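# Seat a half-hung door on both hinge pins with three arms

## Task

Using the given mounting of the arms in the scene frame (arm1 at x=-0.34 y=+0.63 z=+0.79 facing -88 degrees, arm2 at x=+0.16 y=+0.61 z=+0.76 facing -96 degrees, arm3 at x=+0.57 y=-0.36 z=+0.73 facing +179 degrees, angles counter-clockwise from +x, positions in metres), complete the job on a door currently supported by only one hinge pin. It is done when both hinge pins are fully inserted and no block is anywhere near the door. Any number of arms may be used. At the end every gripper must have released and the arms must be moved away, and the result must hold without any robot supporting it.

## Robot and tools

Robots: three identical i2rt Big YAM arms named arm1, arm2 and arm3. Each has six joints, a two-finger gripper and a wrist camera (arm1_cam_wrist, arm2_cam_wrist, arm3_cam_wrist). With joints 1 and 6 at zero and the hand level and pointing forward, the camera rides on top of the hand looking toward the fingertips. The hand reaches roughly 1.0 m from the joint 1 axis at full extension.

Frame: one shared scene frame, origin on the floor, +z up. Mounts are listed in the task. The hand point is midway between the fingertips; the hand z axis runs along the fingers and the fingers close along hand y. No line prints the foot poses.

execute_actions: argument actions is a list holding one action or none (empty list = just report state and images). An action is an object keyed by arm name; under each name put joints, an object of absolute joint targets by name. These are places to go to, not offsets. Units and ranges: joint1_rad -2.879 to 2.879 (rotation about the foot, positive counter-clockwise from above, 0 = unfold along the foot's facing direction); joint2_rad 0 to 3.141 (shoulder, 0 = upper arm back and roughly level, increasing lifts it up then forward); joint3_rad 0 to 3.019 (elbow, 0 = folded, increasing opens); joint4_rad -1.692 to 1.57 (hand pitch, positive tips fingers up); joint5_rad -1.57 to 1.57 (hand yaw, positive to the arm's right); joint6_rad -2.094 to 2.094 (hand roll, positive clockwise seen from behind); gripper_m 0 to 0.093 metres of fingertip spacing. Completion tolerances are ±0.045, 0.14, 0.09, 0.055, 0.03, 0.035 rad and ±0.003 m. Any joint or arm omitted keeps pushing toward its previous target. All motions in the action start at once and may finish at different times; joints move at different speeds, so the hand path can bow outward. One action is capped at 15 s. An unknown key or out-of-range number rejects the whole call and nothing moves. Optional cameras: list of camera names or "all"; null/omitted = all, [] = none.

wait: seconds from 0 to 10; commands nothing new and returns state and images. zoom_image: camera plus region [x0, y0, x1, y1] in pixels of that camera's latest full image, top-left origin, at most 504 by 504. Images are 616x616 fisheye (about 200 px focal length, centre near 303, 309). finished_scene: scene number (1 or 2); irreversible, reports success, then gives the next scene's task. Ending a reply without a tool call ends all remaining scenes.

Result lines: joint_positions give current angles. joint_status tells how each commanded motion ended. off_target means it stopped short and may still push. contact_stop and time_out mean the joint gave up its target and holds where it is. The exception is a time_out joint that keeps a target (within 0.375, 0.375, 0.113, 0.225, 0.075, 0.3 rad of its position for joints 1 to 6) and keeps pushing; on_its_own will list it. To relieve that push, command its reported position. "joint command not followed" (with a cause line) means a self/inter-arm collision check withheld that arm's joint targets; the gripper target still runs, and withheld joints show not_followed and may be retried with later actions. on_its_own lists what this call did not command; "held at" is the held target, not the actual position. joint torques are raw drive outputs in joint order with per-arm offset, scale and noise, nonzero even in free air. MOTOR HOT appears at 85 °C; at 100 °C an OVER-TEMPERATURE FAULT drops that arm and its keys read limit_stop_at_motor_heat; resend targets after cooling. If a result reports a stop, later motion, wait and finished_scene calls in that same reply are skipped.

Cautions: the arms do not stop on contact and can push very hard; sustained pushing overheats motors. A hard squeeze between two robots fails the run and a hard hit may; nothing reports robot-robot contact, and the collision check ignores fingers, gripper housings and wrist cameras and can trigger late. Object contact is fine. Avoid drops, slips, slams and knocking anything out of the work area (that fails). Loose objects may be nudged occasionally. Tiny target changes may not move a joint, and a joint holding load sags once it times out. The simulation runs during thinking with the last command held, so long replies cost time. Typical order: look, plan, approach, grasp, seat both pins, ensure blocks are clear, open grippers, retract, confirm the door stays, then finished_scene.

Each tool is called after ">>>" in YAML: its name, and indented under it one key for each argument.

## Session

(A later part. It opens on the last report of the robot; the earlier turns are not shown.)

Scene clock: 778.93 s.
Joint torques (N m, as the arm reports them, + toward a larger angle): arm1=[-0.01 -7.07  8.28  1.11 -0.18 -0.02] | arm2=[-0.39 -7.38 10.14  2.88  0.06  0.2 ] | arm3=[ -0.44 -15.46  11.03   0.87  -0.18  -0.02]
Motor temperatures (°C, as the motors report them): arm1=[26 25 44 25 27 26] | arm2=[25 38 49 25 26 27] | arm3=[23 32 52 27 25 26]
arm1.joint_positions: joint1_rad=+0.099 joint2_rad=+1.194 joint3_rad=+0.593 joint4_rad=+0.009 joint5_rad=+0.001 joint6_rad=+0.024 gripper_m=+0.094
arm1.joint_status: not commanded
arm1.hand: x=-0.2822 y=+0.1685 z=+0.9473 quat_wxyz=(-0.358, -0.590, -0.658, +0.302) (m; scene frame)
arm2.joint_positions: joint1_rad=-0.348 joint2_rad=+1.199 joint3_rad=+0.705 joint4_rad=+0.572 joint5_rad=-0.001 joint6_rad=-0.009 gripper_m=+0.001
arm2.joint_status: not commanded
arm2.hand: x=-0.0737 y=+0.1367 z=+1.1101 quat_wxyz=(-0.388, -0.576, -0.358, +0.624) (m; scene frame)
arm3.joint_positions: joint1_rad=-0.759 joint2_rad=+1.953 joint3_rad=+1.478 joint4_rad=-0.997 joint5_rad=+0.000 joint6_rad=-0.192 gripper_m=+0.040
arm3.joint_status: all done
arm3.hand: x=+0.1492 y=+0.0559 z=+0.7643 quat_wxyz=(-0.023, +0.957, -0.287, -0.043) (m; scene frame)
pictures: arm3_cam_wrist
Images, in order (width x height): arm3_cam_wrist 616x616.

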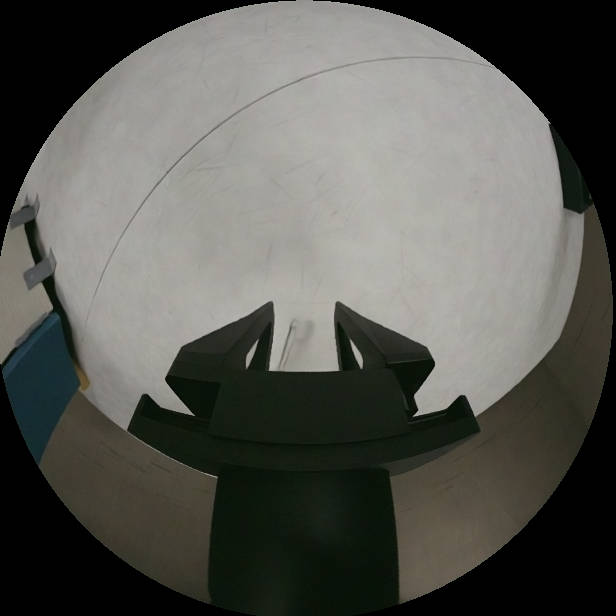

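>>> execute_actions:
  actions:
    - {"arm3":{"joints":{"joint1_rad":-0.73,"joint2_rad":1.955,"joint3_rad":1.42,"joint4_rad":-0.95,"joint6_rad":-0.36}}}
  cameras: ["arm3_cam_wrist"]

>>> zoom_image:
  camera: "arm3_cam_wrist"
  region: [240,240,380,380]

Scene clock: 784.53 s.
Joint torques (N m, as the arm reports them, + toward a larger angle): arm1=[-0.05 -7.13  8.27  1.17 -0.18 -0.03] | arm2=[-0.5  -7.29 10.12  2.8   0.04  0.21] | arm3=[  0.86 -15.67   8.03   0.95  -0.17  -0.05]
Motor temperatures (°C, as the motors report them): arm1=[26 25 44 25 27 26] | arm2=[25 38 49 25 26 27] | arm3=[23 32 52 27 25 26]
arm1.joint_positions: joint1_rad=+0.099 joint2_rad=+1.194 joint3_rad=+0.593 joint4_rad=+0.009 joint5_rad=+0.001 joint6_rad=+0.024 gripper_m=+0.094
arm1.joint_status: not commanded
arm1.hand: x=-0.2822 y=+0.1685 z=+0.9473 quat_wxyz=(-0.358, -0.590, -0.658, +0.302) (m; scene frame)
arm2.joint_positions: joint1_rad=-0.348 joint2_rad=+1.199 joint3_rad=+0.705 joint4_rad=+0.572 joint5_rad=-0.001 joint6_rad=-0.009 gripper_m=+0.001
arm2.joint_status: not commanded
arm2.hand: x=-0.0737 y=+0.1367 z=+1.1101 quat_wxyz=(-0.388, -0.576, -0.358, +0.624) (m; scene frame)
arm3.joint_positions: joint1_rad=-0.740 joint2_rad=+1.953 joint3_rad=+1.416 joint4_rad=-0.961 joint5_rad=+0.000 joint6_rad=-0.352 gripper_m=+0.040
arm3.joint_status: all done
arm3.hand: x=+0.1540 y=+0.0356 z=+0.7432 quat_wxyz=(-0.020, +0.979, -0.201, -0.031) (m; scene frame)
pictures: arm3_cam_wrist
Images, in order (width x height): arm3_cam_wrist 616x616.

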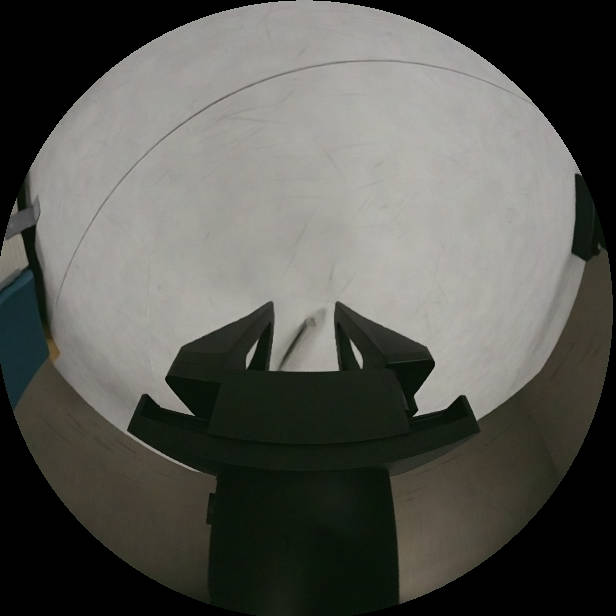

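Region (240, 240, 380, 380) of arm3_cam_wrist's 616x616 image, scaled by 3.600, with more detail than that image has.

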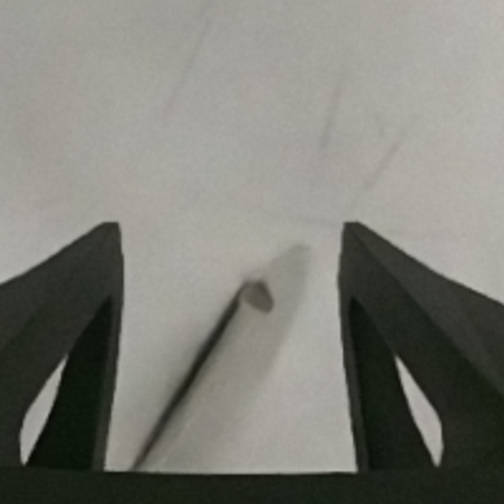

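>>> execute_actions:
  actions:
    - {"arm3":{"joints":{"joint2_rad":1.90,"joint3_rad":1.40,"joint6_rad":0.21}}}
  cameras: []

>>> execute_actions:
  actions:
    - {"arm3":{"joints":{"joint2_rad":1.905,"joint3_rad":1.33,"joint4_rad":-0.92}}}
  cameras: ["arm3_cam_wrist"]

>>> zoom_image:
  camera: "arm3_cam_wrist"
  region: [240,240,380,380]

Scene clock: 791.43 s.
Joint torques (N m, as the arm reports them, + toward a larger angle): arm1=[ 0.08 -7.03  8.29  1.07 -0.17 -0.02] | arm2=[-0.96 -7.55 10.21  2.76  0.04  0.21] | arm3=[  0.82 -16.1    7.77   0.97  -0.11   0.15]
Motor temperatures (°C, as the motors report them): arm1=[26 25 44 25 27 26] | arm2=[25 38 49 25 26 27] | arm3=[23 33 50 27 25 26]
arm1.joint_positions: joint1_rad=+0.099 joint2_rad=+1.194 joint3_rad=+0.593 joint4_rad=+0.009 joint5_rad=+0.001 joint6_rad=+0.024 gripper_m=+0.094
arm1.joint_status: not commanded
arm1.hand: x=-0.2822 y=+0.1685 z=+0.9473 quat_wxyz=(-0.358, -0.590, -0.658, +0.302) (m; scene frame)
arm2.joint_positions: joint1_rad=-0.348 joint2_rad=+1.199 joint3_rad=+0.705 joint4_rad=+0.572 joint5_rad=-0.001 joint6_rad=-0.009 gripper_m=+0.001
arm2.joint_status: not commanded
arm2.hand: x=-0.0737 y=+0.1367 z=+1.1101 quat_wxyz=(-0.388, -0.576, -0.358, +0.624) (m; scene frame)
arm3.joint_positions: joint1_rad=-0.740 joint2_rad=+1.921 joint3_rad=+1.400 joint4_rad=-0.961 joint5_rad=+0.000 joint6_rad=+0.202 gripper_m=+0.040
arm3.joint_status: all done
arm3.hand: x=+0.1565 y=+0.0332 z=+0.7552 quat_wxyz=(-0.013, +0.887, -0.460, -0.043) (m; scene frame)
pictures: none
No camera images: the call's "cameras" was empty. Leave "cameras" out to get every camera's image.

Scene clock: 792.10 s.
Joint torques (N m, as the arm reports them, + toward a larger angle): arm1=[ 0.09 -7.19  8.27  1.14 -0.18 -0.03] | arm2=[-0.74 -7.63 10.06  2.83  0.05  0.21] | arm3=[  0.97 -15.22   7.31   1.04  -0.12   0.1 ]
Motor temperatures (°C, as the motors report them): arm1=[26 25 44 25 27 26] | arm2=[25 37 49 25 26 27] | arm3=[23 33 50 27 25 26]
arm1.joint_positions: joint1_rad=+0.099 joint2_rad=+1.194 joint3_rad=+0.593 joint4_rad=+0.009 joint5_rad=+0.001 joint6_rad=+0.024 gripper_m=+0.094
arm1.joint_status: not commanded
arm1.hand: x=-0.2822 y=+0.1685 z=+0.9473 quat_wxyz=(-0.358, -0.590, -0.658, +0.302) (m; scene frame)
arm2.joint_positions: joint1_rad=-0.348 joint2_rad=+1.199 joint3_rad=+0.705 joint4_rad=+0.572 joint5_rad=-0.001 joint6_rad=-0.009 gripper_m=+0.001
arm2.joint_status: not commanded
arm2.hand: x=-0.0737 y=+0.1367 z=+1.1101 quat_wxyz=(-0.388, -0.576, -0.358, +0.624) (m; scene frame)
arm3.joint_positions: joint1_rad=-0.740 joint2_rad=+1.916 joint3_rad=+1.334 joint4_rad=-0.932 joint5_rad=+0.000 joint6_rad=+0.203 gripper_m=+0.040
arm3.joint_status: all done
arm3.hand: x=+0.1725 y=+0.0180 z=+0.7352 quat_wxyz=(-0.008, +0.887, -0.461, -0.027) (m; scene frame)
pictures: arm3_cam_wrist
Images, in order (width x height): arm3_cam_wrist 616x616.

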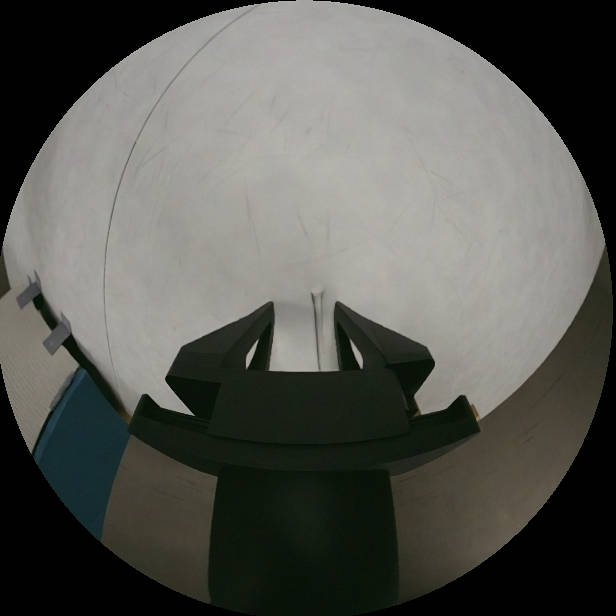

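Region (240, 240, 380, 380) of arm3_cam_wrist's 616x616 image, scaled by 3.600, with more detail than that image has.

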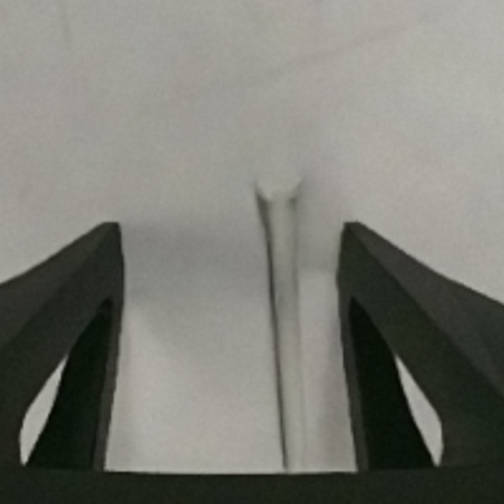

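>>> execute_actions:
  actions:
    - {"arm3":{"joints":{"gripper_m":0.0,"joint6_rad":0.15}}}
  cameras: []

>>> execute_actions:
  actions:
    - {"arm3":{"joints":{"joint2_rad":1.5,"joint3_rad":1.1,"joint4_rad":-0.6}}}
  cameras: []

>>> execute_actions:
  actions:
    - {"arm3":{"joints":{"joint2_rad":1.1,"joint3_rad":0.5,"joint4_rad":0.62,"joint6_rad":0}}}

Scene clock: 797.87 s.
Joint torques (N m, as the arm reports them, + toward a larger angle): arm1=[-0.19 -7.06  8.26  1.12 -0.16 -0.03] | arm2=[-0.7  -7.19 10.06  2.9   0.06  0.23] | arm3=[  0.94 -16.18   7.24   1.04  -0.1    0.  ]
Motor temperatures (°C, as the motors report them): arm1=[26 25 44 25 27 26] | arm2=[25 37 49 25 26 27] | arm3=[23 33 49 27 25 26]
arm1.joint_positions: joint1_rad=+0.099 joint2_rad=+1.194 joint3_rad=+0.593 joint4_rad=+0.009 joint5_rad=+0.001 joint6_rad=+0.024 gripper_m=+0.094
arm1.joint_status: not commanded
arm1.hand: x=-0.2822 y=+0.1685 z=+0.9473 quat_wxyz=(-0.358, -0.590, -0.658, +0.302) (m; scene frame)
arm2.joint_positions: joint1_rad=-0.348 joint2_rad=+1.199 joint3_rad=+0.705 joint4_rad=+0.572 joint5_rad=-0.001 joint6_rad=-0.009 gripper_m=+0.001
arm2.joint_status: not commanded
arm2.hand: x=-0.0737 y=+0.1367 z=+1.1101 quat_wxyz=(-0.388, -0.576, -0.358, +0.624) (m; scene frame)
arm3.joint_positions: joint1_rad=-0.740 joint2_rad=+1.916 joint3_rad=+1.334 joint4_rad=-0.932 joint5_rad=+0.000 joint6_rad=+0.158 gripper_m=+0.002
arm3.joint_status: all done
arm3.hand: x=+0.1725 y=+0.0180 z=+0.7352 quat_wxyz=(-0.009, +0.897, -0.441, -0.027) (m; scene frame)
pictures: none
No camera images: the call's "cameras" was empty. Leave "cameras" out to get every camera's image.

Scene clock: 799.13 s.
Joint torques (N m, as the arm reports them, + toward a larger angle): arm1=[-0.03 -7.12  8.25  1.16 -0.17 -0.03] | arm2=[-0.52 -8.    9.96  2.89  0.07  0.21] | arm3=[ 0.89 -9.83  9.15  1.82 -0.1  -0.03]
Motor temperatures (°C, as the motors report them): arm1=[26 25 44 25 27 26] | arm2=[25 37 49 25 26 27] | arm3=[23 33 49 27 25 26]
arm1.joint_positions: joint1_rad=+0.099 joint2_rad=+1.194 joint3_rad=+0.593 joint4_rad=+0.009 joint5_rad=+0.001 joint6_rad=+0.024 gripper_m=+0.094
arm1.joint_status: not commanded
arm1.hand: x=-0.2822 y=+0.1685 z=+0.9473 quat_wxyz=(-0.358, -0.590, -0.658, +0.302) (m; scene frame)
arm2.joint_positions: joint1_rad=-0.348 joint2_rad=+1.199 joint3_rad=+0.705 joint4_rad=+0.572 joint5_rad=-0.001 joint6_rad=-0.009 gripper_m=+0.001
arm2.joint_status: not commanded
arm2.hand: x=-0.0737 y=+0.1367 z=+1.1101 quat_wxyz=(-0.388, -0.576, -0.358, +0.624) (m; scene frame)
arm3.joint_positions: joint1_rad=-0.740 joint2_rad=+1.486 joint3_rad=+1.099 joint4_rad=-0.613 joint5_rad=+0.000 joint6_rad=+0.158 gripper_m=+0.002
arm3.joint_status: all done
arm3.hand: x=+0.1744 y=+0.0161 z=+0.8898 quat_wxyz=(-0.083, +0.861, -0.423, -0.269) (m; scene frame)
pictures: none
No camera images: the call's "cameras" was empty. Leave "cameras" out to get every camera's image.

Scene clock: 800.80 s.
Joint torques (N m, as the arm reports them, + toward a larger angle): arm1=[ 0.06 -7.28  8.26  1.16 -0.17 -0.03] | arm2=[-0.76 -7.56 10.06  2.78  0.08  0.22] | arm3=[ 0.72 -4.92  9.08  2.59 -0.14 -0.03]
Motor temperatures (°C, as the motors report them): arm1=[26 25 44 25 27 26] | arm2=[25 37 48 25 26 27] | arm3=[23 33 49 27 25 26]
arm1.joint_positions: joint1_rad=+0.099 joint2_rad=+1.194 joint3_rad=+0.593 joint4_rad=+0.009 joint5_rad=+0.001 joint6_rad=+0.024 gripper_m=+0.094
arm1.joint_status: not commanded
arm1.hand: x=-0.2822 y=+0.1685 z=+0.9473 quat_wxyz=(-0.358, -0.590, -0.658, +0.302) (m; scene frame)
arm2.joint_positions: joint1_rad=-0.348 joint2_rad=+1.199 joint3_rad=+0.705 joint4_rad=+0.572 joint5_rad=-0.001 joint6_rad=-0.009 gripper_m=+0.001
arm2.joint_status: not commanded
arm2.hand: x=-0.0737 y=+0.1367 z=+1.1101 quat_wxyz=(-0.388, -0.576, -0.358, +0.624) (m; scene frame)
arm3.joint_positions: joint1_rad=-0.740 joint2_rad=+1.098 joint3_rad=+0.495 joint4_rad=+0.598 joint5_rad=+0.000 joint6_rad=+0.008 gripper_m=+0.002
arm3.joint_status: all done
arm3.hand: x=+0.2280 y=-0.0345 z=+1.0079 quat_wxyz=(-0.258, +0.658, -0.264, -0.657) (m; scene frame)
pictures: arm1_cam_wrist, arm2_cam_wrist, arm3_cam_wrist
Images, in order (width x height): arm1_cam_wrist 616x616, arm2_cam_wrist 616x616, arm3_cam_wrist 616x616.

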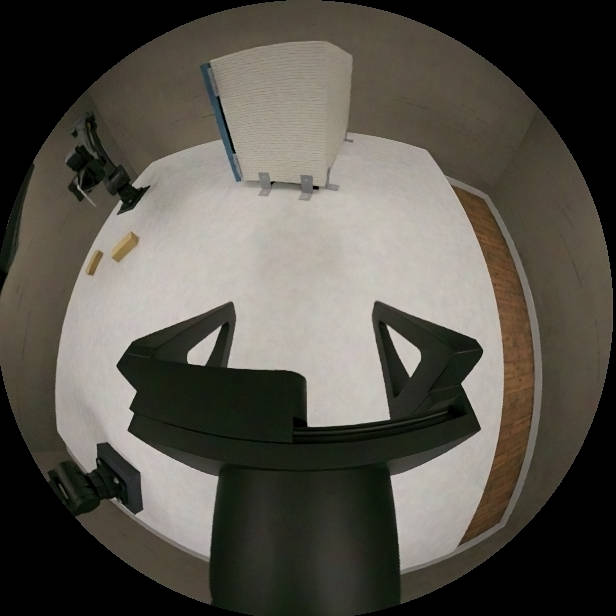

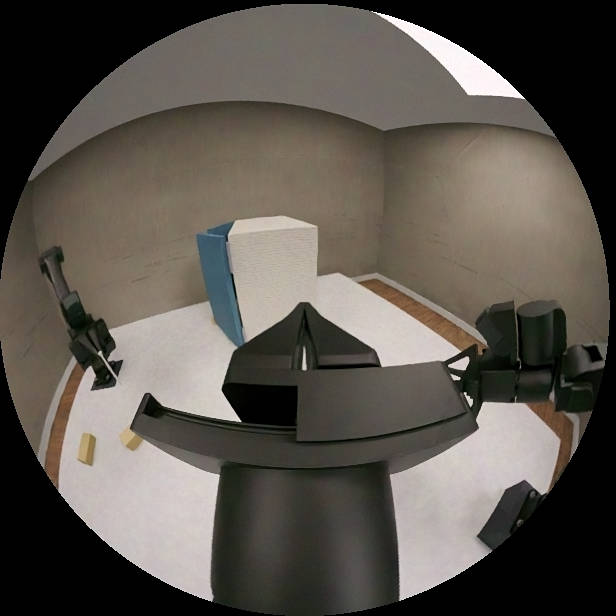

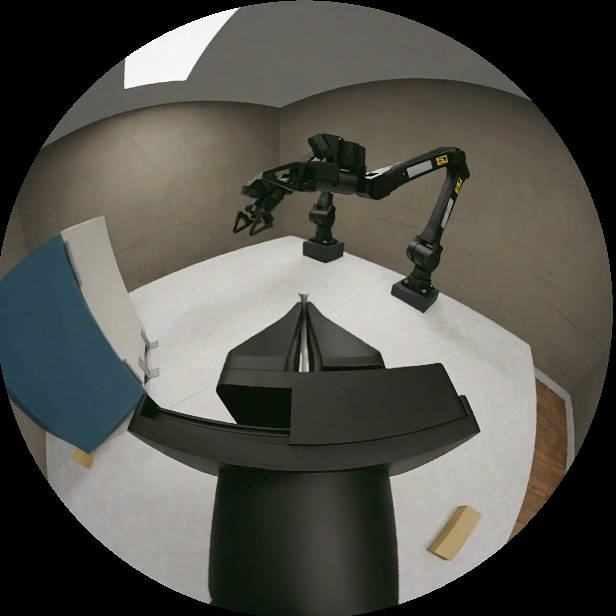

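>>> execute_actions:
  actions:
    - {"arm1":{"joints":{"joint1_rad":-0.5,"joint2_rad":0.8}},"arm3":{"joints":{"joint1_rad":-0.3,"joint2_rad":1.4,"joint3_rad":0.6,"joint4_rad":0.82,"joint5_rad":-0.3}}}
  cameras: ["arm2_cam_wrist","arm3_cam_wrist"]

Scene clock: 813.77 s.
Joint torques (N m, as the arm reports them, + toward a larger angle): arm1=[-0.27 -3.7   9.53  1.25 -0.18 -0.03] | arm2=[-1.04 -7.37 10.07  2.73  0.05  0.22] | arm3=[ 0.14 -8.28 10.07  2.64 -0.19 -0.02]
Motor temperatures (°C, as the motors report them): arm1=[26 25 44 25 27 26] | arm2=[25 37 48 25 26 27] | arm3=[23 31 49 27 25 26]
arm1.joint_positions: joint1_rad=-0.498 joint2_rad=+0.794 joint3_rad=+0.593 joint4_rad=+0.008 joint5_rad=+0.001 joint6_rad=+0.024 gripper_m=+0.094
arm1.joint_status: all done
arm1.hand: x=-0.5331 y=+0.2517 z=+1.1167 quat_wxyz=(-0.341, -0.663, -0.399, +0.533) (m; scene frame)
arm2.joint_positions: joint1_rad=-0.348 joint2_rad=+1.199 joint3_rad=+0.705 joint4_rad=+0.572 joint5_rad=-0.001 joint6_rad=-0.009 gripper_m=+0.001
arm2.joint_status: not commanded
arm2.hand: x=-0.0737 y=+0.1367 z=+1.1101 quat_wxyz=(-0.388, -0.576, -0.358, +0.624) (m; scene frame)
arm3.joint_positions: joint1_rad=-0.300 joint2_rad=+1.405 joint3_rad=+0.570 joint4_rad=+0.798 joint5_rad=-0.299 joint6_rad=+0.007 gripper_m=+0.002
arm3.joint_status: all done
arm3.hand: x=+0.0593 y=-0.2433 z=+0.9501 quat_wxyz=(+0.000, +0.719, -0.012, -0.695) (m; scene frame)
pictures: arm2_cam_wrist, arm3_cam_wrist
Images, in order (width x height): arm2_cam_wrist 616x616, arm3_cam_wrist 616x616.

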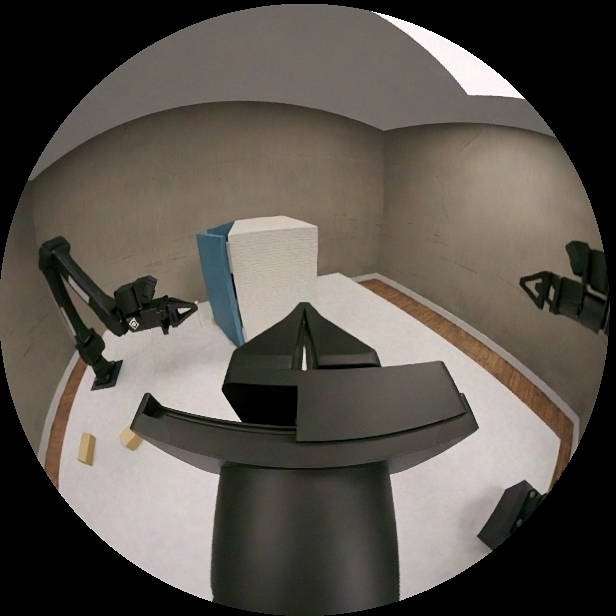

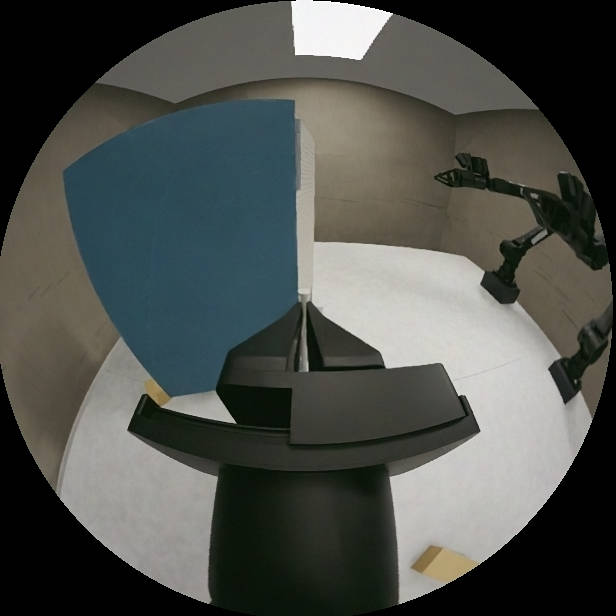

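>>> zoom_image:
  camera: "arm2_cam_wrist"
  region: [180,210,280,350]

Region (180, 210, 280, 350) of arm2_cam_wrist's 616x616 image, scaled by 3.600, with more detail than that image has; it fills the left 360 columns of this view, and the rest is white.

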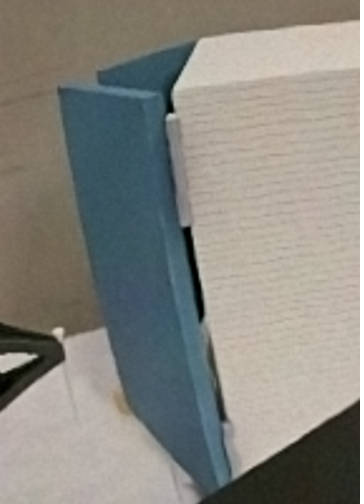

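>>> execute_actions:
  actions:
    - {"arm3":{"joints":{"joint2_rad":1.1,"joint3_rad":0.5,"joint4_rad":0.62,"joint5_rad":0}}}
  cameras: []

>>> execute_actions:
  actions:
    - {"arm3":{"joints":{"joint1_rad":0.3}}}
  cameras: []

>>> execute_actions:
  actions:
    - {"arm3":{"joints":{"joint2_rad":1.5,"joint3_rad":0.68,"joint4_rad":0.84}}}
  cameras: ["arm3_cam_wrist"]

Scene clock: 838.33 s.
Joint torques (N m, as the arm reports them, + toward a larger angle): arm1=[-0.38 -3.29  9.78  1.32 -0.18 -0.03] | arm2=[-0.68 -7.84 10.19  2.67  0.06  0.23] | arm3=[ 0.06 -5.11  9.07  1.42  0.01 -0.03]
Motor temperatures (°C, as the motors report them): arm1=[26 24 45 25 27 26] | arm2=[25 36 48 26 26 27] | arm3=[23 31 50 27 25 26]
arm1.joint_positions: joint1_rad=-0.498 joint2_rad=+0.794 joint3_rad=+0.593 joint4_rad=+0.008 joint5_rad=+0.001 joint6_rad=+0.024 gripper_m=+0.094
arm1.joint_status: not commanded
arm1.hand: x=-0.5331 y=+0.2517 z=+1.1167 quat_wxyz=(-0.341, -0.663, -0.399, +0.533) (m; scene frame)
arm2.joint_positions: joint1_rad=-0.348 joint2_rad=+1.199 joint3_rad=+0.705 joint4_rad=+0.572 joint5_rad=-0.001 joint6_rad=-0.009 gripper_m=+0.001
arm2.joint_status: not commanded
arm2.hand: x=-0.0737 y=+0.1367 z=+1.1101 quat_wxyz=(-0.388, -0.576, -0.358, +0.624) (m; scene frame)
arm3.joint_positions: joint1_rad=-0.300 joint2_rad=+1.095 joint3_rad=+0.494 joint4_rad=+0.630 joint5_rad=-0.004 joint6_rad=+0.007 gripper_m=+0.002
arm3.joint_status: all done
arm3.hand: x=+0.1234 y=-0.2118 z=+1.0161 quat_wxyz=(-0.110, +0.688, -0.110, -0.709) (m; scene frame)
pictures: none
No camera images: the call's "cameras" was empty. Leave "cameras" out to get every camera's image.

Scene clock: 839.53 s.
Joint torques (N m, as the arm reports them, + toward a larger angle): arm1=[-0.28 -3.16  9.74  1.25 -0.17 -0.03] | arm2=[-0.52 -7.55 10.08  2.75  0.04  0.21] | arm3=[ 0.7  -4.32  9.21  1.37 -0.11 -0.04]
Motor temperatures (°C, as the motors report them): arm1=[26 24 45 25 27 26] | arm2=[25 36 48 26 26 27] | arm3=[23 31 50 27 25 26]
arm1.joint_positions: joint1_rad=-0.498 joint2_rad=+0.794 joint3_rad=+0.593 joint4_rad=+0.008 joint5_rad=+0.001 joint6_rad=+0.024 gripper_m=+0.094
arm1.joint_status: not commanded
arm1.hand: x=-0.5331 y=+0.2517 z=+1.1167 quat_wxyz=(-0.341, -0.663, -0.399, +0.533) (m; scene frame)
arm2.joint_positions: joint1_rad=-0.348 joint2_rad=+1.199 joint3_rad=+0.705 joint4_rad=+0.572 joint5_rad=-0.001 joint6_rad=-0.009 gripper_m=+0.001
arm2.joint_status: not commanded
arm2.hand: x=-0.0737 y=+0.1367 z=+1.1101 quat_wxyz=(-0.388, -0.576, -0.358, +0.624) (m; scene frame)
arm3.joint_positions: joint1_rad=+0.293 joint2_rad=+1.095 joint3_rad=+0.494 joint4_rad=+0.630 joint5_rad=+0.000 joint6_rad=+0.007 gripper_m=+0.002
arm3.joint_status: all done
arm3.hand: x=+0.1180 y=-0.4857 z=+1.0158 quat_wxyz=(+0.101, +0.691, +0.094, -0.710) (m; scene frame)
pictures: none
No camera images: the call's "cameras" was empty. Leave "cameras" out to get every camera's image.

Scene clock: 840.77 s.
Joint torques (N m, as the arm reports them, + toward a larger angle): arm1=[-0.43 -3.28  9.73  1.25 -0.18 -0.03] | arm2=[-0.88 -7.45 10.18  2.83  0.06  0.2 ] | arm3=[ 0.93 -9.56  9.39  2.45 -0.14 -0.02]
Motor temperatures (°C, as the motors report them): arm1=[26 24 45 25 27 26] | arm2=[25 36 48 26 26 27] | arm3=[23 31 50 27 25 26]
arm1.joint_positions: joint1_rad=-0.498 joint2_rad=+0.794 joint3_rad=+0.593 joint4_rad=+0.008 joint5_rad=+0.001 joint6_rad=+0.024 gripper_m=+0.094
arm1.joint_status: not commanded
arm1.hand: x=-0.5331 y=+0.2517 z=+1.1167 quat_wxyz=(-0.341, -0.663, -0.399, +0.533) (m; scene frame)
arm2.joint_positions: joint1_rad=-0.348 joint2_rad=+1.199 joint3_rad=+0.705 joint4_rad=+0.572 joint5_rad=-0.001 joint6_rad=-0.009 gripper_m=+0.001
arm2.joint_status: not commanded
arm2.hand: x=-0.0737 y=+0.1367 z=+1.1101 quat_wxyz=(-0.388, -0.576, -0.358, +0.624) (m; scene frame)
arm3.joint_positions: joint1_rad=+0.293 joint2_rad=+1.506 joint3_rad=+0.655 joint4_rad=+0.820 joint5_rad=+0.000 joint6_rad=+0.007 gripper_m=+0.002
arm3.joint_status: all done
arm3.hand: x=+0.0286 y=-0.5111 z=+0.9444 quat_wxyz=(+0.098, +0.712, +0.097, -0.689) (m; scene frame)
pictures: arm3_cam_wrist
Images, in order (width x height): arm3_cam_wrist 616x616.

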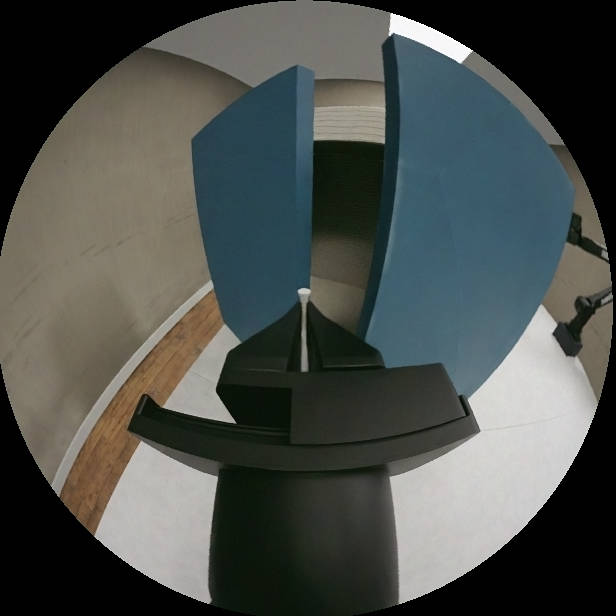

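>>> execute_actions:
  actions: []

Scene clock: 859.23 s.
Joint torques (N m, as the arm reports them, + toward a larger angle): arm1=[-0.42 -3.04  9.78  1.32 -0.16 -0.03] | arm2=[-0.48 -7.28 10.13  2.85  0.06  0.19] | arm3=[ 0.97 -9.64  9.54  2.5  -0.13 -0.03]
Motor temperatures (°C, as the motors report them): arm1=[26 24 46 25 27 26] | arm2=[25 36 48 26 26 27] | arm3=[23 31 50 27 25 26]
arm1.joint_positions: joint1_rad=-0.498 joint2_rad=+0.794 joint3_rad=+0.593 joint4_rad=+0.008 joint5_rad=+0.001 joint6_rad=+0.024 gripper_m=+0.094
arm1.joint_status: not commanded
arm1.hand: x=-0.5331 y=+0.2517 z=+1.1167 quat_wxyz=(-0.341, -0.663, -0.399, +0.533) (m; scene frame)
arm2.joint_positions: joint1_rad=-0.348 joint2_rad=+1.199 joint3_rad=+0.705 joint4_rad=+0.572 joint5_rad=-0.001 joint6_rad=-0.009 gripper_m=+0.001
arm2.joint_status: not commanded
arm2.hand: x=-0.0737 y=+0.1367 z=+1.1101 quat_wxyz=(-0.388, -0.576, -0.358, +0.624) (m; scene frame)
arm3.joint_positions: joint1_rad=+0.293 joint2_rad=+1.506 joint3_rad=+0.655 joint4_rad=+0.820 joint5_rad=+0.000 joint6_rad=+0.007 gripper_m=+0.002
arm3.joint_status: all done
arm3.hand: x=+0.0286 y=-0.5111 z=+0.9444 quat_wxyz=(+0.098, +0.712, +0.097, -0.689) (m; scene frame)
pictures: arm1_cam_wrist, arm2_cam_wrist, arm3_cam_wrist
Images, in order (width x height): arm1_cam_wrist 616x616, arm2_cam_wrist 616x616, arm3_cam_wrist 616x616.

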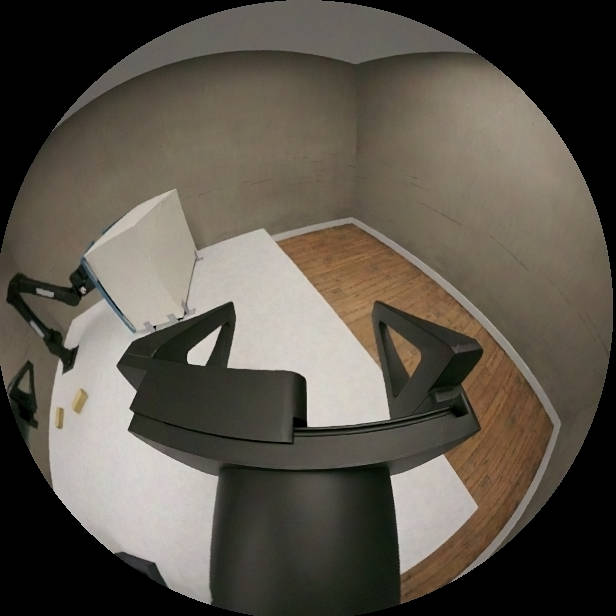

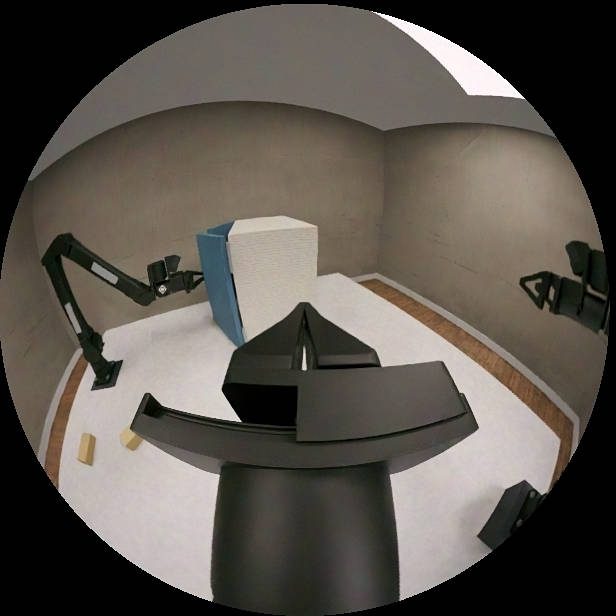

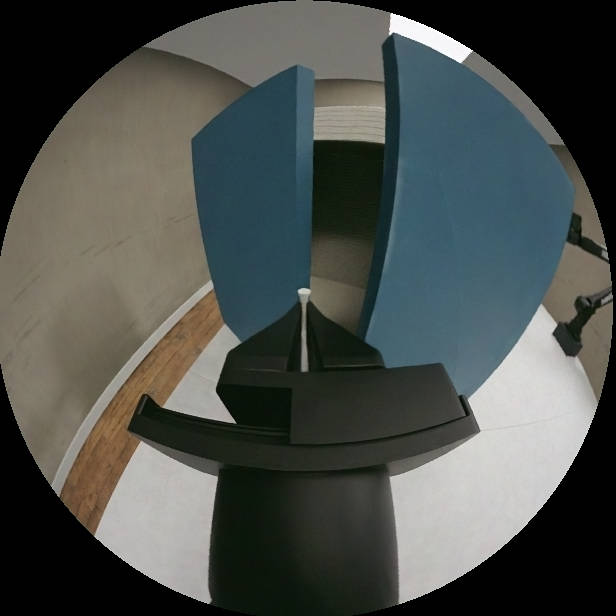

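>>> execute_actions:
  actions:
    - {"arm3":{"joints":{"joint1_rad":0.235}}}
  cameras: []

>>> execute_actions:
  actions:
    - {"arm3":{"joints":{"joint2_rad":1.62,"joint3_rad":0.76,"joint4_rad":0.87}}}
  cameras: ["arm3_cam_wrist","arm2_cam_wrist"]

Scene clock: 868.10 s.
Joint torques (N m, as the arm reports them, + toward a larger angle): arm1=[-0.33 -3.16  9.77  1.27 -0.18 -0.02] | arm2=[-0.57 -7.45 10.14  2.83  0.03  0.21] | arm3=[-0.61 -9.75  9.56  2.48 -0.01 -0.06]
Motor temperatures (°C, as the motors report them): arm1=[26 24 46 25 27 26] | arm2=[25 35 48 26 26 27] | arm3=[23 31 50 27 25 26]
arm1.joint_positions: joint1_rad=-0.498 joint2_rad=+0.794 joint3_rad=+0.593 joint4_rad=+0.008 joint5_rad=+0.001 joint6_rad=+0.024 gripper_m=+0.094
arm1.joint_status: not commanded
arm1.hand: x=-0.5331 y=+0.2517 z=+1.1167 quat_wxyz=(-0.341, -0.663, -0.399, +0.533) (m; scene frame)
arm2.joint_positions: joint1_rad=-0.348 joint2_rad=+1.199 joint3_rad=+0.705 joint4_rad=+0.572 joint5_rad=-0.001 joint6_rad=-0.009 gripper_m=+0.001
arm2.joint_status: not commanded
arm2.hand: x=-0.0737 y=+0.1367 z=+1.1101 quat_wxyz=(-0.388, -0.576, -0.358, +0.624) (m; scene frame)
arm3.joint_positions: joint1_rad=+0.242 joint2_rad=+1.506 joint3_rad=+0.655 joint4_rad=+0.820 joint5_rad=-0.003 joint6_rad=+0.006 gripper_m=+0.002
arm3.joint_status: all done
arm3.hand: x=+0.0216 y=-0.4839 z=+0.9444 quat_wxyz=(+0.082, +0.714, +0.080, -0.691) (m; scene frame)
pictures: none
No camera images: the call's "cameras" was empty. Leave "cameras" out to get every camera's image.

Scene clock: 868.90 s.
Joint torques (N m, as the arm reports them, + toward a larger angle): arm1=[-0.43 -3.12  9.73  1.25 -0.17 -0.04] | arm2=[-0.67 -7.79 10.12  2.98  0.05  0.24] | arm3=[-1.14 -9.71 10.27  2.42  0.34  0.01]
Motor temperatures (°C, as the motors report them): arm1=[26 24 46 25 27 26] | arm2=[25 35 48 26 26 27] | arm3=[23 31 50 27 25 26]
arm1.joint_positions: joint1_rad=-0.498 joint2_rad=+0.794 joint3_rad=+0.593 joint4_rad=+0.008 joint5_rad=+0.001 joint6_rad=+0.024 gripper_m=+0.094
arm1.joint_status: not commanded
arm1.hand: x=-0.5331 y=+0.2517 z=+1.1167 quat_wxyz=(-0.341, -0.663, -0.399, +0.533) (m; scene frame)
arm2.joint_positions: joint1_rad=-0.348 joint2_rad=+1.199 joint3_rad=+0.705 joint4_rad=+0.572 joint5_rad=-0.001 joint6_rad=-0.009 gripper_m=+0.001
arm2.joint_status: not commanded
arm2.hand: x=-0.0737 y=+0.1367 z=+1.1101 quat_wxyz=(-0.388, -0.576, -0.358, +0.624) (m; scene frame)
arm3.joint_positions: joint1_rad=+0.246 joint2_rad=+1.610 joint3_rad=+0.724 joint4_rad=+0.854 joint5_rad=-0.012 joint6_rad=+0.004 gripper_m=+0.002
arm3.joint_status: all done
arm3.hand: x=-0.0062 y=-0.4944 z=+0.9289 quat_wxyz=(+0.085, +0.714, +0.086, -0.690) (m; scene frame)
pictures: arm2_cam_wrist, arm3_cam_wrist
Images, in order (width x height): arm2_cam_wrist 616x616, arm3_cam_wrist 616x616.

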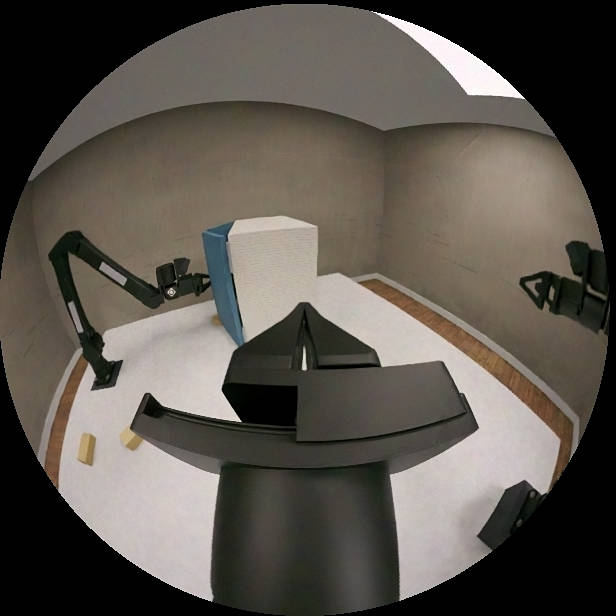

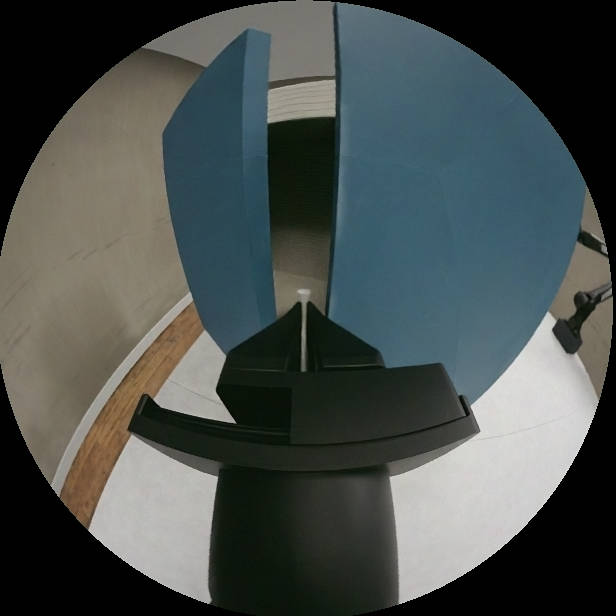

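>>> execute_actions:
  actions:
    - {"arm3":{"joints":{"joint1_rad":0.1,"joint5_rad":0}}}
  cameras: []

>>> execute_actions:
  actions:
    - {"arm3":{"joints":{"joint1_rad":-0.05}}}
  cameras: ["arm3_cam_wrist","arm2_cam_wrist"]

Scene clock: 876.23 s.
Joint torques (N m, as the arm reports them, + toward a larger angle): arm1=[-0.23 -3.06  9.76  1.28 -0.16 -0.03] | arm2=[-0.86 -7.89 10.06  2.8   0.06  0.18] | arm3=[-10.34  -9.61  10.14   2.36   1.85   0.03]
Motor temperatures (°C, as the motors report them): arm1=[26 24 46 25 27 26] | arm2=[25 35 48 26 26 27] | arm3=[23 31 51 27 26 26]
arm1.joint_positions: joint1_rad=-0.498 joint2_rad=+0.794 joint3_rad=+0.593 joint4_rad=+0.008 joint5_rad=+0.001 joint6_rad=+0.024 gripper_m=+0.094
arm1.joint_status: not commanded
arm1.hand: x=-0.5331 y=+0.2517 z=+1.1167 quat_wxyz=(-0.341, -0.663, -0.399, +0.533) (m; scene frame)
arm2.joint_positions: joint1_rad=-0.348 joint2_rad=+1.199 joint3_rad=+0.705 joint4_rad=+0.572 joint5_rad=-0.001 joint6_rad=-0.009 gripper_m=+0.001
arm2.joint_status: not commanded
arm2.hand: x=-0.0737 y=+0.1367 z=+1.1101 quat_wxyz=(-0.388, -0.576, -0.358, +0.624) (m; scene frame)
arm3.joint_positions: joint1_rad=+0.232 joint2_rad=+1.610 joint3_rad=+0.724 joint4_rad=+0.854 joint5_rad=-0.051 joint6_rad=+0.002 gripper_m=+0.002
arm3.joint_status: joint1_rad time_out (moved -0.014 of -0.146); joint5_rad time_out (moved -0.039 of +0.012)
arm3.on_its_own: joint1_rad reads +0.232 and still pushes toward +0.100 since a time_out; joint5_rad reads -0.051 and still pushes toward +0.000 since a time_out
arm3.hand: x=-0.0064 y=-0.4928 z=+0.9289 quat_wxyz=(+0.094, +0.712, +0.095, -0.689) (m; scene frame)
pictures: none
No camera images: the call's "cameras" was empty. Leave "cameras" out to get every camera's image.

not run: a stop came earlier in this reply.

>>> execute_actions:
  actions:
    - {"arm3":{"joints":{"joint1_rad":0.27,"joint2_rad":1.45,"joint3_rad":0.62,"joint4_rad":0.83,"joint5_rad":0}}}
  cameras: []

>>> execute_actions:
  actions:
    - {"arm3":{"joints":{"joint1_rad":0.5,"joint5_rad":0.8}}}
  cameras: ["arm3_cam_wrist"]

Scene clock: 890.90 s.
Joint torques (N m, as the arm reports them, + toward a larger angle): arm1=[-0.37 -3.13  9.72  1.27 -0.17 -0.03] | arm2=[-0.76 -7.6  10.    2.94  0.04  0.21] | arm3=[ 1.56 -8.86  7.59  1.42  0.03  0.01]
Motor temperatures (°C, as the motors report them): arm1=[26 24 46 25 27 26] | arm2=[25 35 48 26 26 27] | arm3=[24 31 51 27 30 26]
arm1.joint_positions: joint1_rad=-0.498 joint2_rad=+0.794 joint3_rad=+0.593 joint4_rad=+0.008 joint5_rad=+0.001 joint6_rad=+0.024 gripper_m=+0.094
arm1.joint_status: not commanded
arm1.hand: x=-0.5331 y=+0.2517 z=+1.1167 quat_wxyz=(-0.341, -0.663, -0.399, +0.533) (m; scene frame)
arm2.joint_positions: joint1_rad=-0.348 joint2_rad=+1.199 joint3_rad=+0.705 joint4_rad=+0.572 joint5_rad=-0.001 joint6_rad=-0.009 gripper_m=+0.001
arm2.joint_status: not commanded
arm2.hand: x=-0.0737 y=+0.1367 z=+1.1101 quat_wxyz=(-0.388, -0.576, -0.358, +0.624) (m; scene frame)
arm3.joint_positions: joint1_rad=+0.258 joint2_rad=+1.453 joint3_rad=+0.619 joint4_rad=+0.837 joint5_rad=-0.003 joint6_rad=+0.001 gripper_m=+0.002
arm3.joint_status: all done
arm3.hand: x=+0.0385 y=-0.4890 z=+0.9591 quat_wxyz=(+0.087, +0.701, +0.086, -0.703) (m; scene frame)
pictures: none
No camera images: the call's "cameras" was empty. Leave "cameras" out to get every camera's image.

Scene clock: 892.23 s.
Joint torques (N m, as the arm reports them, + toward a larger angle): arm1=[-0.34 -3.21  9.77  1.27 -0.16 -0.03] | arm2=[-0.75 -7.39 10.04  2.82  0.08  0.2 ] | arm3=[-0.37 -8.59  7.27  1.35  0.    0.03]
Motor temperatures (°C, as the motors report them): arm1=[26 24 46 25 27 26] | arm2=[25 35 48 26 26 27] | arm3=[23 31 51 27 30 26]
arm1.joint_positions: joint1_rad=-0.498 joint2_rad=+0.794 joint3_rad=+0.593 joint4_rad=+0.008 joint5_rad=+0.001 joint6_rad=+0.024 gripper_m=+0.094
arm1.joint_status: not commanded
arm1.hand: x=-0.5331 y=+0.2517 z=+1.1167 quat_wxyz=(-0.341, -0.663, -0.399, +0.533) (m; scene frame)
arm2.joint_positions: joint1_rad=-0.348 joint2_rad=+1.199 joint3_rad=+0.705 joint4_rad=+0.572 joint5_rad=-0.001 joint6_rad=-0.009 gripper_m=+0.001
arm2.joint_status: not commanded
arm2.hand: x=-0.0737 y=+0.1367 z=+1.1101 quat_wxyz=(-0.388, -0.576, -0.358, +0.624) (m; scene frame)
arm3.joint_positions: joint1_rad=+0.506 joint2_rad=+1.453 joint3_rad=+0.619 joint4_rad=+0.837 joint5_rad=+0.796 joint6_rad=+0.001 gripper_m=+0.002
arm3.joint_status: all done
arm3.hand: x=+0.0745 y=-0.4823 z=+0.9589 quat_wxyz=(-0.107, +0.698, -0.109, -0.700) (m; scene frame)
pictures: arm3_cam_wrist
Images, in order (width x height): arm3_cam_wrist 616x616.

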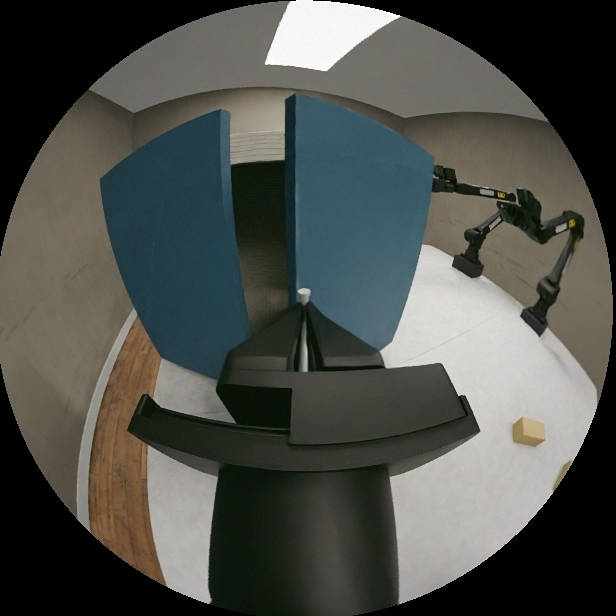

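>>> execute_actions:
  actions:
    - {"arm3":{"joints":{"joint2_rad":1.6,"joint3_rad":0.72,"joint4_rad":0.87}}}
  cameras: ["arm3_cam_wrist"]

Scene clock: 896.10 s.
Joint torques (N m, as the arm reports them, + toward a larger angle): arm1=[-0.37 -3.08  9.8   1.26 -0.17 -0.03] | arm2=[-0.64 -7.3  10.07  2.81  0.09  0.21] | arm3=[-0.37 -9.85  9.62  2.26 -0.03  0.01]
Motor temperatures (°C, as the motors report them): arm1=[26 24 46 25 27 26] | arm2=[25 35 48 26 26 27] | arm3=[23 31 50 27 29 26]
arm1.joint_positions: joint1_rad=-0.498 joint2_rad=+0.794 joint3_rad=+0.593 joint4_rad=+0.008 joint5_rad=+0.001 joint6_rad=+0.024 gripper_m=+0.094
arm1.joint_status: not commanded
arm1.hand: x=-0.5331 y=+0.2517 z=+1.1167 quat_wxyz=(-0.341, -0.663, -0.399, +0.533) (m; scene frame)
arm2.joint_positions: joint1_rad=-0.348 joint2_rad=+1.199 joint3_rad=+0.705 joint4_rad=+0.572 joint5_rad=-0.001 joint6_rad=-0.009 gripper_m=+0.001
arm2.joint_status: not commanded
arm2.hand: x=-0.0737 y=+0.1367 z=+1.1101 quat_wxyz=(-0.388, -0.576, -0.358, +0.624) (m; scene frame)
arm3.joint_positions: joint1_rad=+0.506 joint2_rad=+1.601 joint3_rad=+0.685 joint4_rad=+0.851 joint5_rad=+0.798 joint6_rad=+0.001 gripper_m=+0.002
arm3.joint_status: all done
arm3.hand: x=+0.0465 y=-0.4969 z=+0.9179 quat_wxyz=(-0.122, +0.717, -0.095, -0.680) (m; scene frame)
pictures: arm3_cam_wrist
Images, in order (width x height): arm3_cam_wrist 616x616.

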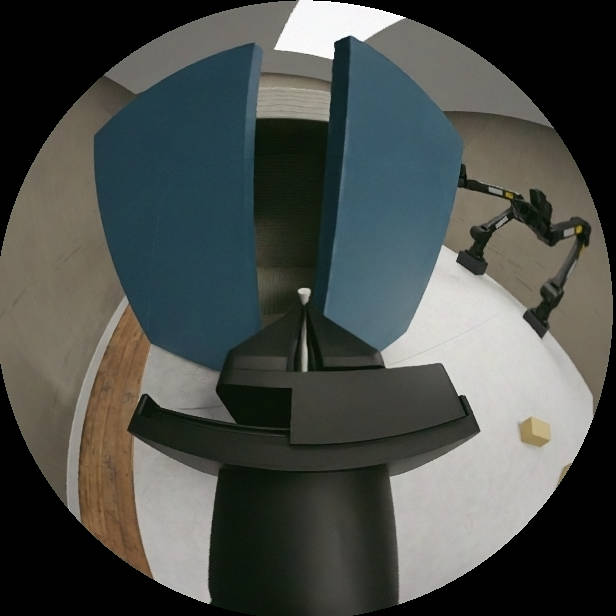

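>>> execute_actions:
  actions:
    - {"arm3":{"joints":{"joint1_rad":0.47,"joint2_rad":1.72,"joint3_rad":0.9,"joint4_rad":0.85}}}
  cameras: ["arm3_cam_wrist"]

Scene clock: 900.77 s.
Joint torques (N m, as the arm reports them, + toward a larger angle): arm1=[-0.22 -3.1   9.77  1.29 -0.17 -0.03] | arm2=[-0.67 -7.22 10.19  2.91  0.04  0.2 ] | arm3=[ -0.89 -11.13  10.44   1.57  -0.08   0.04]
Motor temperatures (°C, as the motors report them): arm1=[26 24 46 25 27 26] | arm2=[25 35 48 26 26 27] | arm3=[23 31 50 27 28 26]
arm1.joint_positions: joint1_rad=-0.498 joint2_rad=+0.794 joint3_rad=+0.593 joint4_rad=+0.008 joint5_rad=+0.001 joint6_rad=+0.024 gripper_m=+0.094
arm1.joint_status: not commanded
arm1.hand: x=-0.5331 y=+0.2517 z=+1.1167 quat_wxyz=(-0.341, -0.663, -0.399, +0.533) (m; scene frame)
arm2.joint_positions: joint1_rad=-0.348 joint2_rad=+1.199 joint3_rad=+0.705 joint4_rad=+0.572 joint5_rad=-0.001 joint6_rad=-0.009 gripper_m=+0.001
arm2.joint_status: not commanded
arm2.hand: x=-0.0737 y=+0.1367 z=+1.1101 quat_wxyz=(-0.388, -0.576, -0.358, +0.624) (m; scene frame)
arm3.joint_positions: joint1_rad=+0.480 joint2_rad=+1.717 joint3_rad=+0.862 joint4_rad=+0.851 joint5_rad=+0.798 joint6_rad=+0.001 gripper_m=+0.002
arm3.joint_status: all done
arm3.hand: x=-0.0120 y=-0.5106 z=+0.9331 quat_wxyz=(-0.118, +0.698, -0.117, -0.696) (m; scene frame)
pictures: arm3_cam_wrist
Images, in order (width x height): arm3_cam_wrist 616x616.

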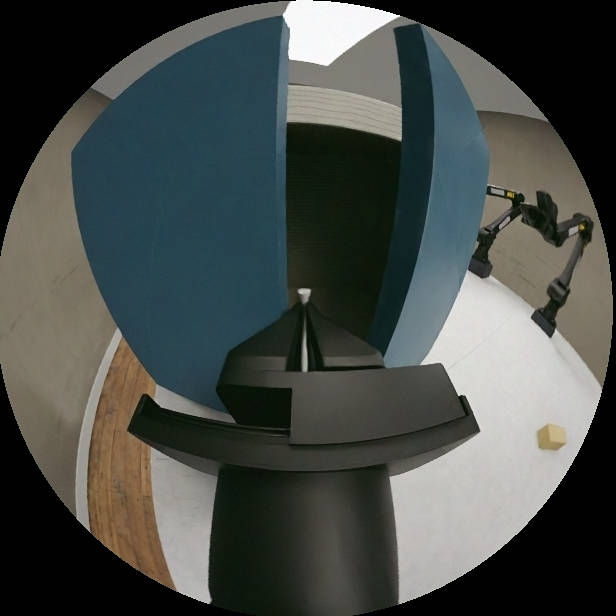

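Tip is in the gap. Continue in and yaw further / sweep.

>>> execute_actions:
  actions:
    - {"arm3":{"joints":{"joint1_rad":0.47,"joint2_rad":1.8,"joint3_rad":1.02,"joint4_rad":0.82,"joint5_rad":0.95}}}
  cameras: ["arm3_cam_wrist"]

>>> execute_actions:
  actions:
    - {"arm3":{"joints":{"joint1_rad":0.33}}}
  cameras: ["arm3_cam_wrist"]

Scene clock: 906.37 s.
Joint torques (N m, as the arm reports them, + toward a larger angle): arm1=[-0.39 -3.13  9.78  1.32 -0.16 -0.02] | arm2=[-0.4  -7.32 10.09  2.85  0.04  0.23] | arm3=[  0.25 -11.75  12.08   1.12  -0.36   0.01]
Motor temperatures (°C, as the motors report them): arm1=[26 24 46 25 27 26] | arm2=[25 35 48 26 26 27] | arm3=[23 31 51 27 27 26]
arm1.joint_positions: joint1_rad=-0.498 joint2_rad=+0.794 joint3_rad=+0.593 joint4_rad=+0.008 joint5_rad=+0.001 joint6_rad=+0.024 gripper_m=+0.094
arm1.joint_status: not commanded
arm1.hand: x=-0.5331 y=+0.2517 z=+1.1167 quat_wxyz=(-0.341, -0.663, -0.399, +0.533) (m; scene frame)
arm2.joint_positions: joint1_rad=-0.348 joint2_rad=+1.199 joint3_rad=+0.705 joint4_rad=+0.572 joint5_rad=-0.001 joint6_rad=-0.009 gripper_m=+0.001
arm2.joint_status: not commanded
arm2.hand: x=-0.0737 y=+0.1367 z=+1.1101 quat_wxyz=(-0.388, -0.576, -0.358, +0.624) (m; scene frame)
arm3.joint_positions: joint1_rad=+0.472 joint2_rad=+1.786 joint3_rad=+0.964 joint4_rad=+0.830 joint5_rad=+0.956 joint6_rad=+0.001 gripper_m=+0.002
arm3.joint_status: all done
arm3.hand: x=-0.0328 y=-0.4965 z=+0.9337 quat_wxyz=(-0.173, +0.683, -0.176, -0.687) (m; scene frame)
pictures: arm3_cam_wrist
Images, in order (width x height): arm3_cam_wrist 616x616.

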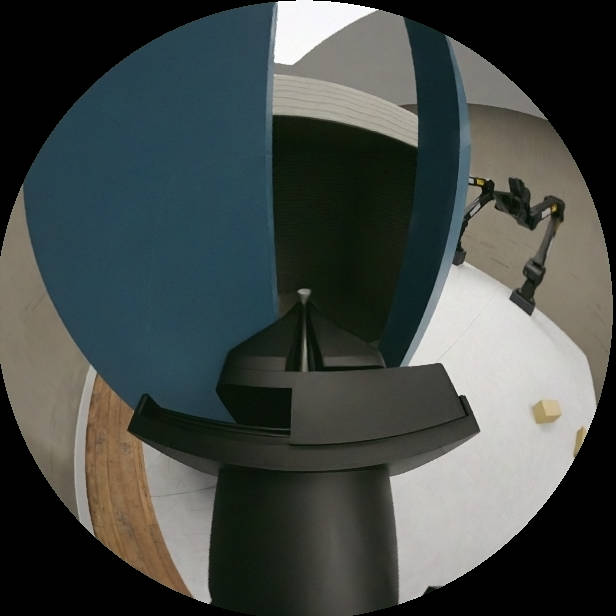

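Scene clock: 908.30 s.
Joint torques (N m, as the arm reports them, + toward a larger angle): arm1=[-0.3  -3.16  9.77  1.25 -0.17 -0.03] | arm2=[-0.84 -7.42 10.13  2.77  0.07  0.19] | arm3=[ -6.25 -12.08  10.82   1.21   0.41   0.08]
Motor temperatures (°C, as the motors report them): arm1=[26 24 46 25 27 26] | arm2=[25 35 48 26 26 27] | arm3=[23 32 51 27 27 26]
arm1.joint_positions: joint1_rad=-0.498 joint2_rad=+0.794 joint3_rad=+0.593 joint4_rad=+0.008 joint5_rad=+0.001 joint6_rad=+0.024 gripper_m=+0.094
arm1.joint_status: not commanded
arm1.hand: x=-0.5331 y=+0.2517 z=+1.1167 quat_wxyz=(-0.341, -0.663, -0.399, +0.533) (m; scene frame)
arm2.joint_positions: joint1_rad=-0.348 joint2_rad=+1.199 joint3_rad=+0.705 joint4_rad=+0.572 joint5_rad=-0.001 joint6_rad=-0.009 gripper_m=+0.001
arm2.joint_status: not commanded
arm2.hand: x=-0.0737 y=+0.1367 z=+1.1101 quat_wxyz=(-0.388, -0.576, -0.358, +0.624) (m; scene frame)
arm3.joint_positions: joint1_rad=+0.414 joint2_rad=+1.787 joint3_rad=+0.978 joint4_rad=+0.828 joint5_rad=+0.936 joint6_rad=-0.005 gripper_m=+0.002
arm3.joint_status: joint1_rad time_out (moved -0.059 of -0.142)
arm3.on_its_own: joint1_rad reads +0.414 and still pushes toward +0.330 since a time_out
arm3.hand: x=-0.0455 y=-0.4654 z=+0.9395 quat_wxyz=(-0.186, +0.677, -0.190, -0.687) (m; scene frame)
pictures: arm3_cam_wrist
Images, in order (width x height): arm3_cam_wrist 616x616.

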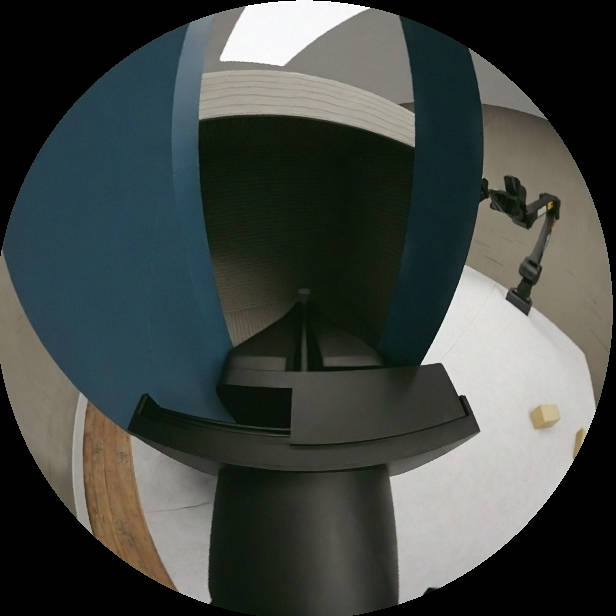

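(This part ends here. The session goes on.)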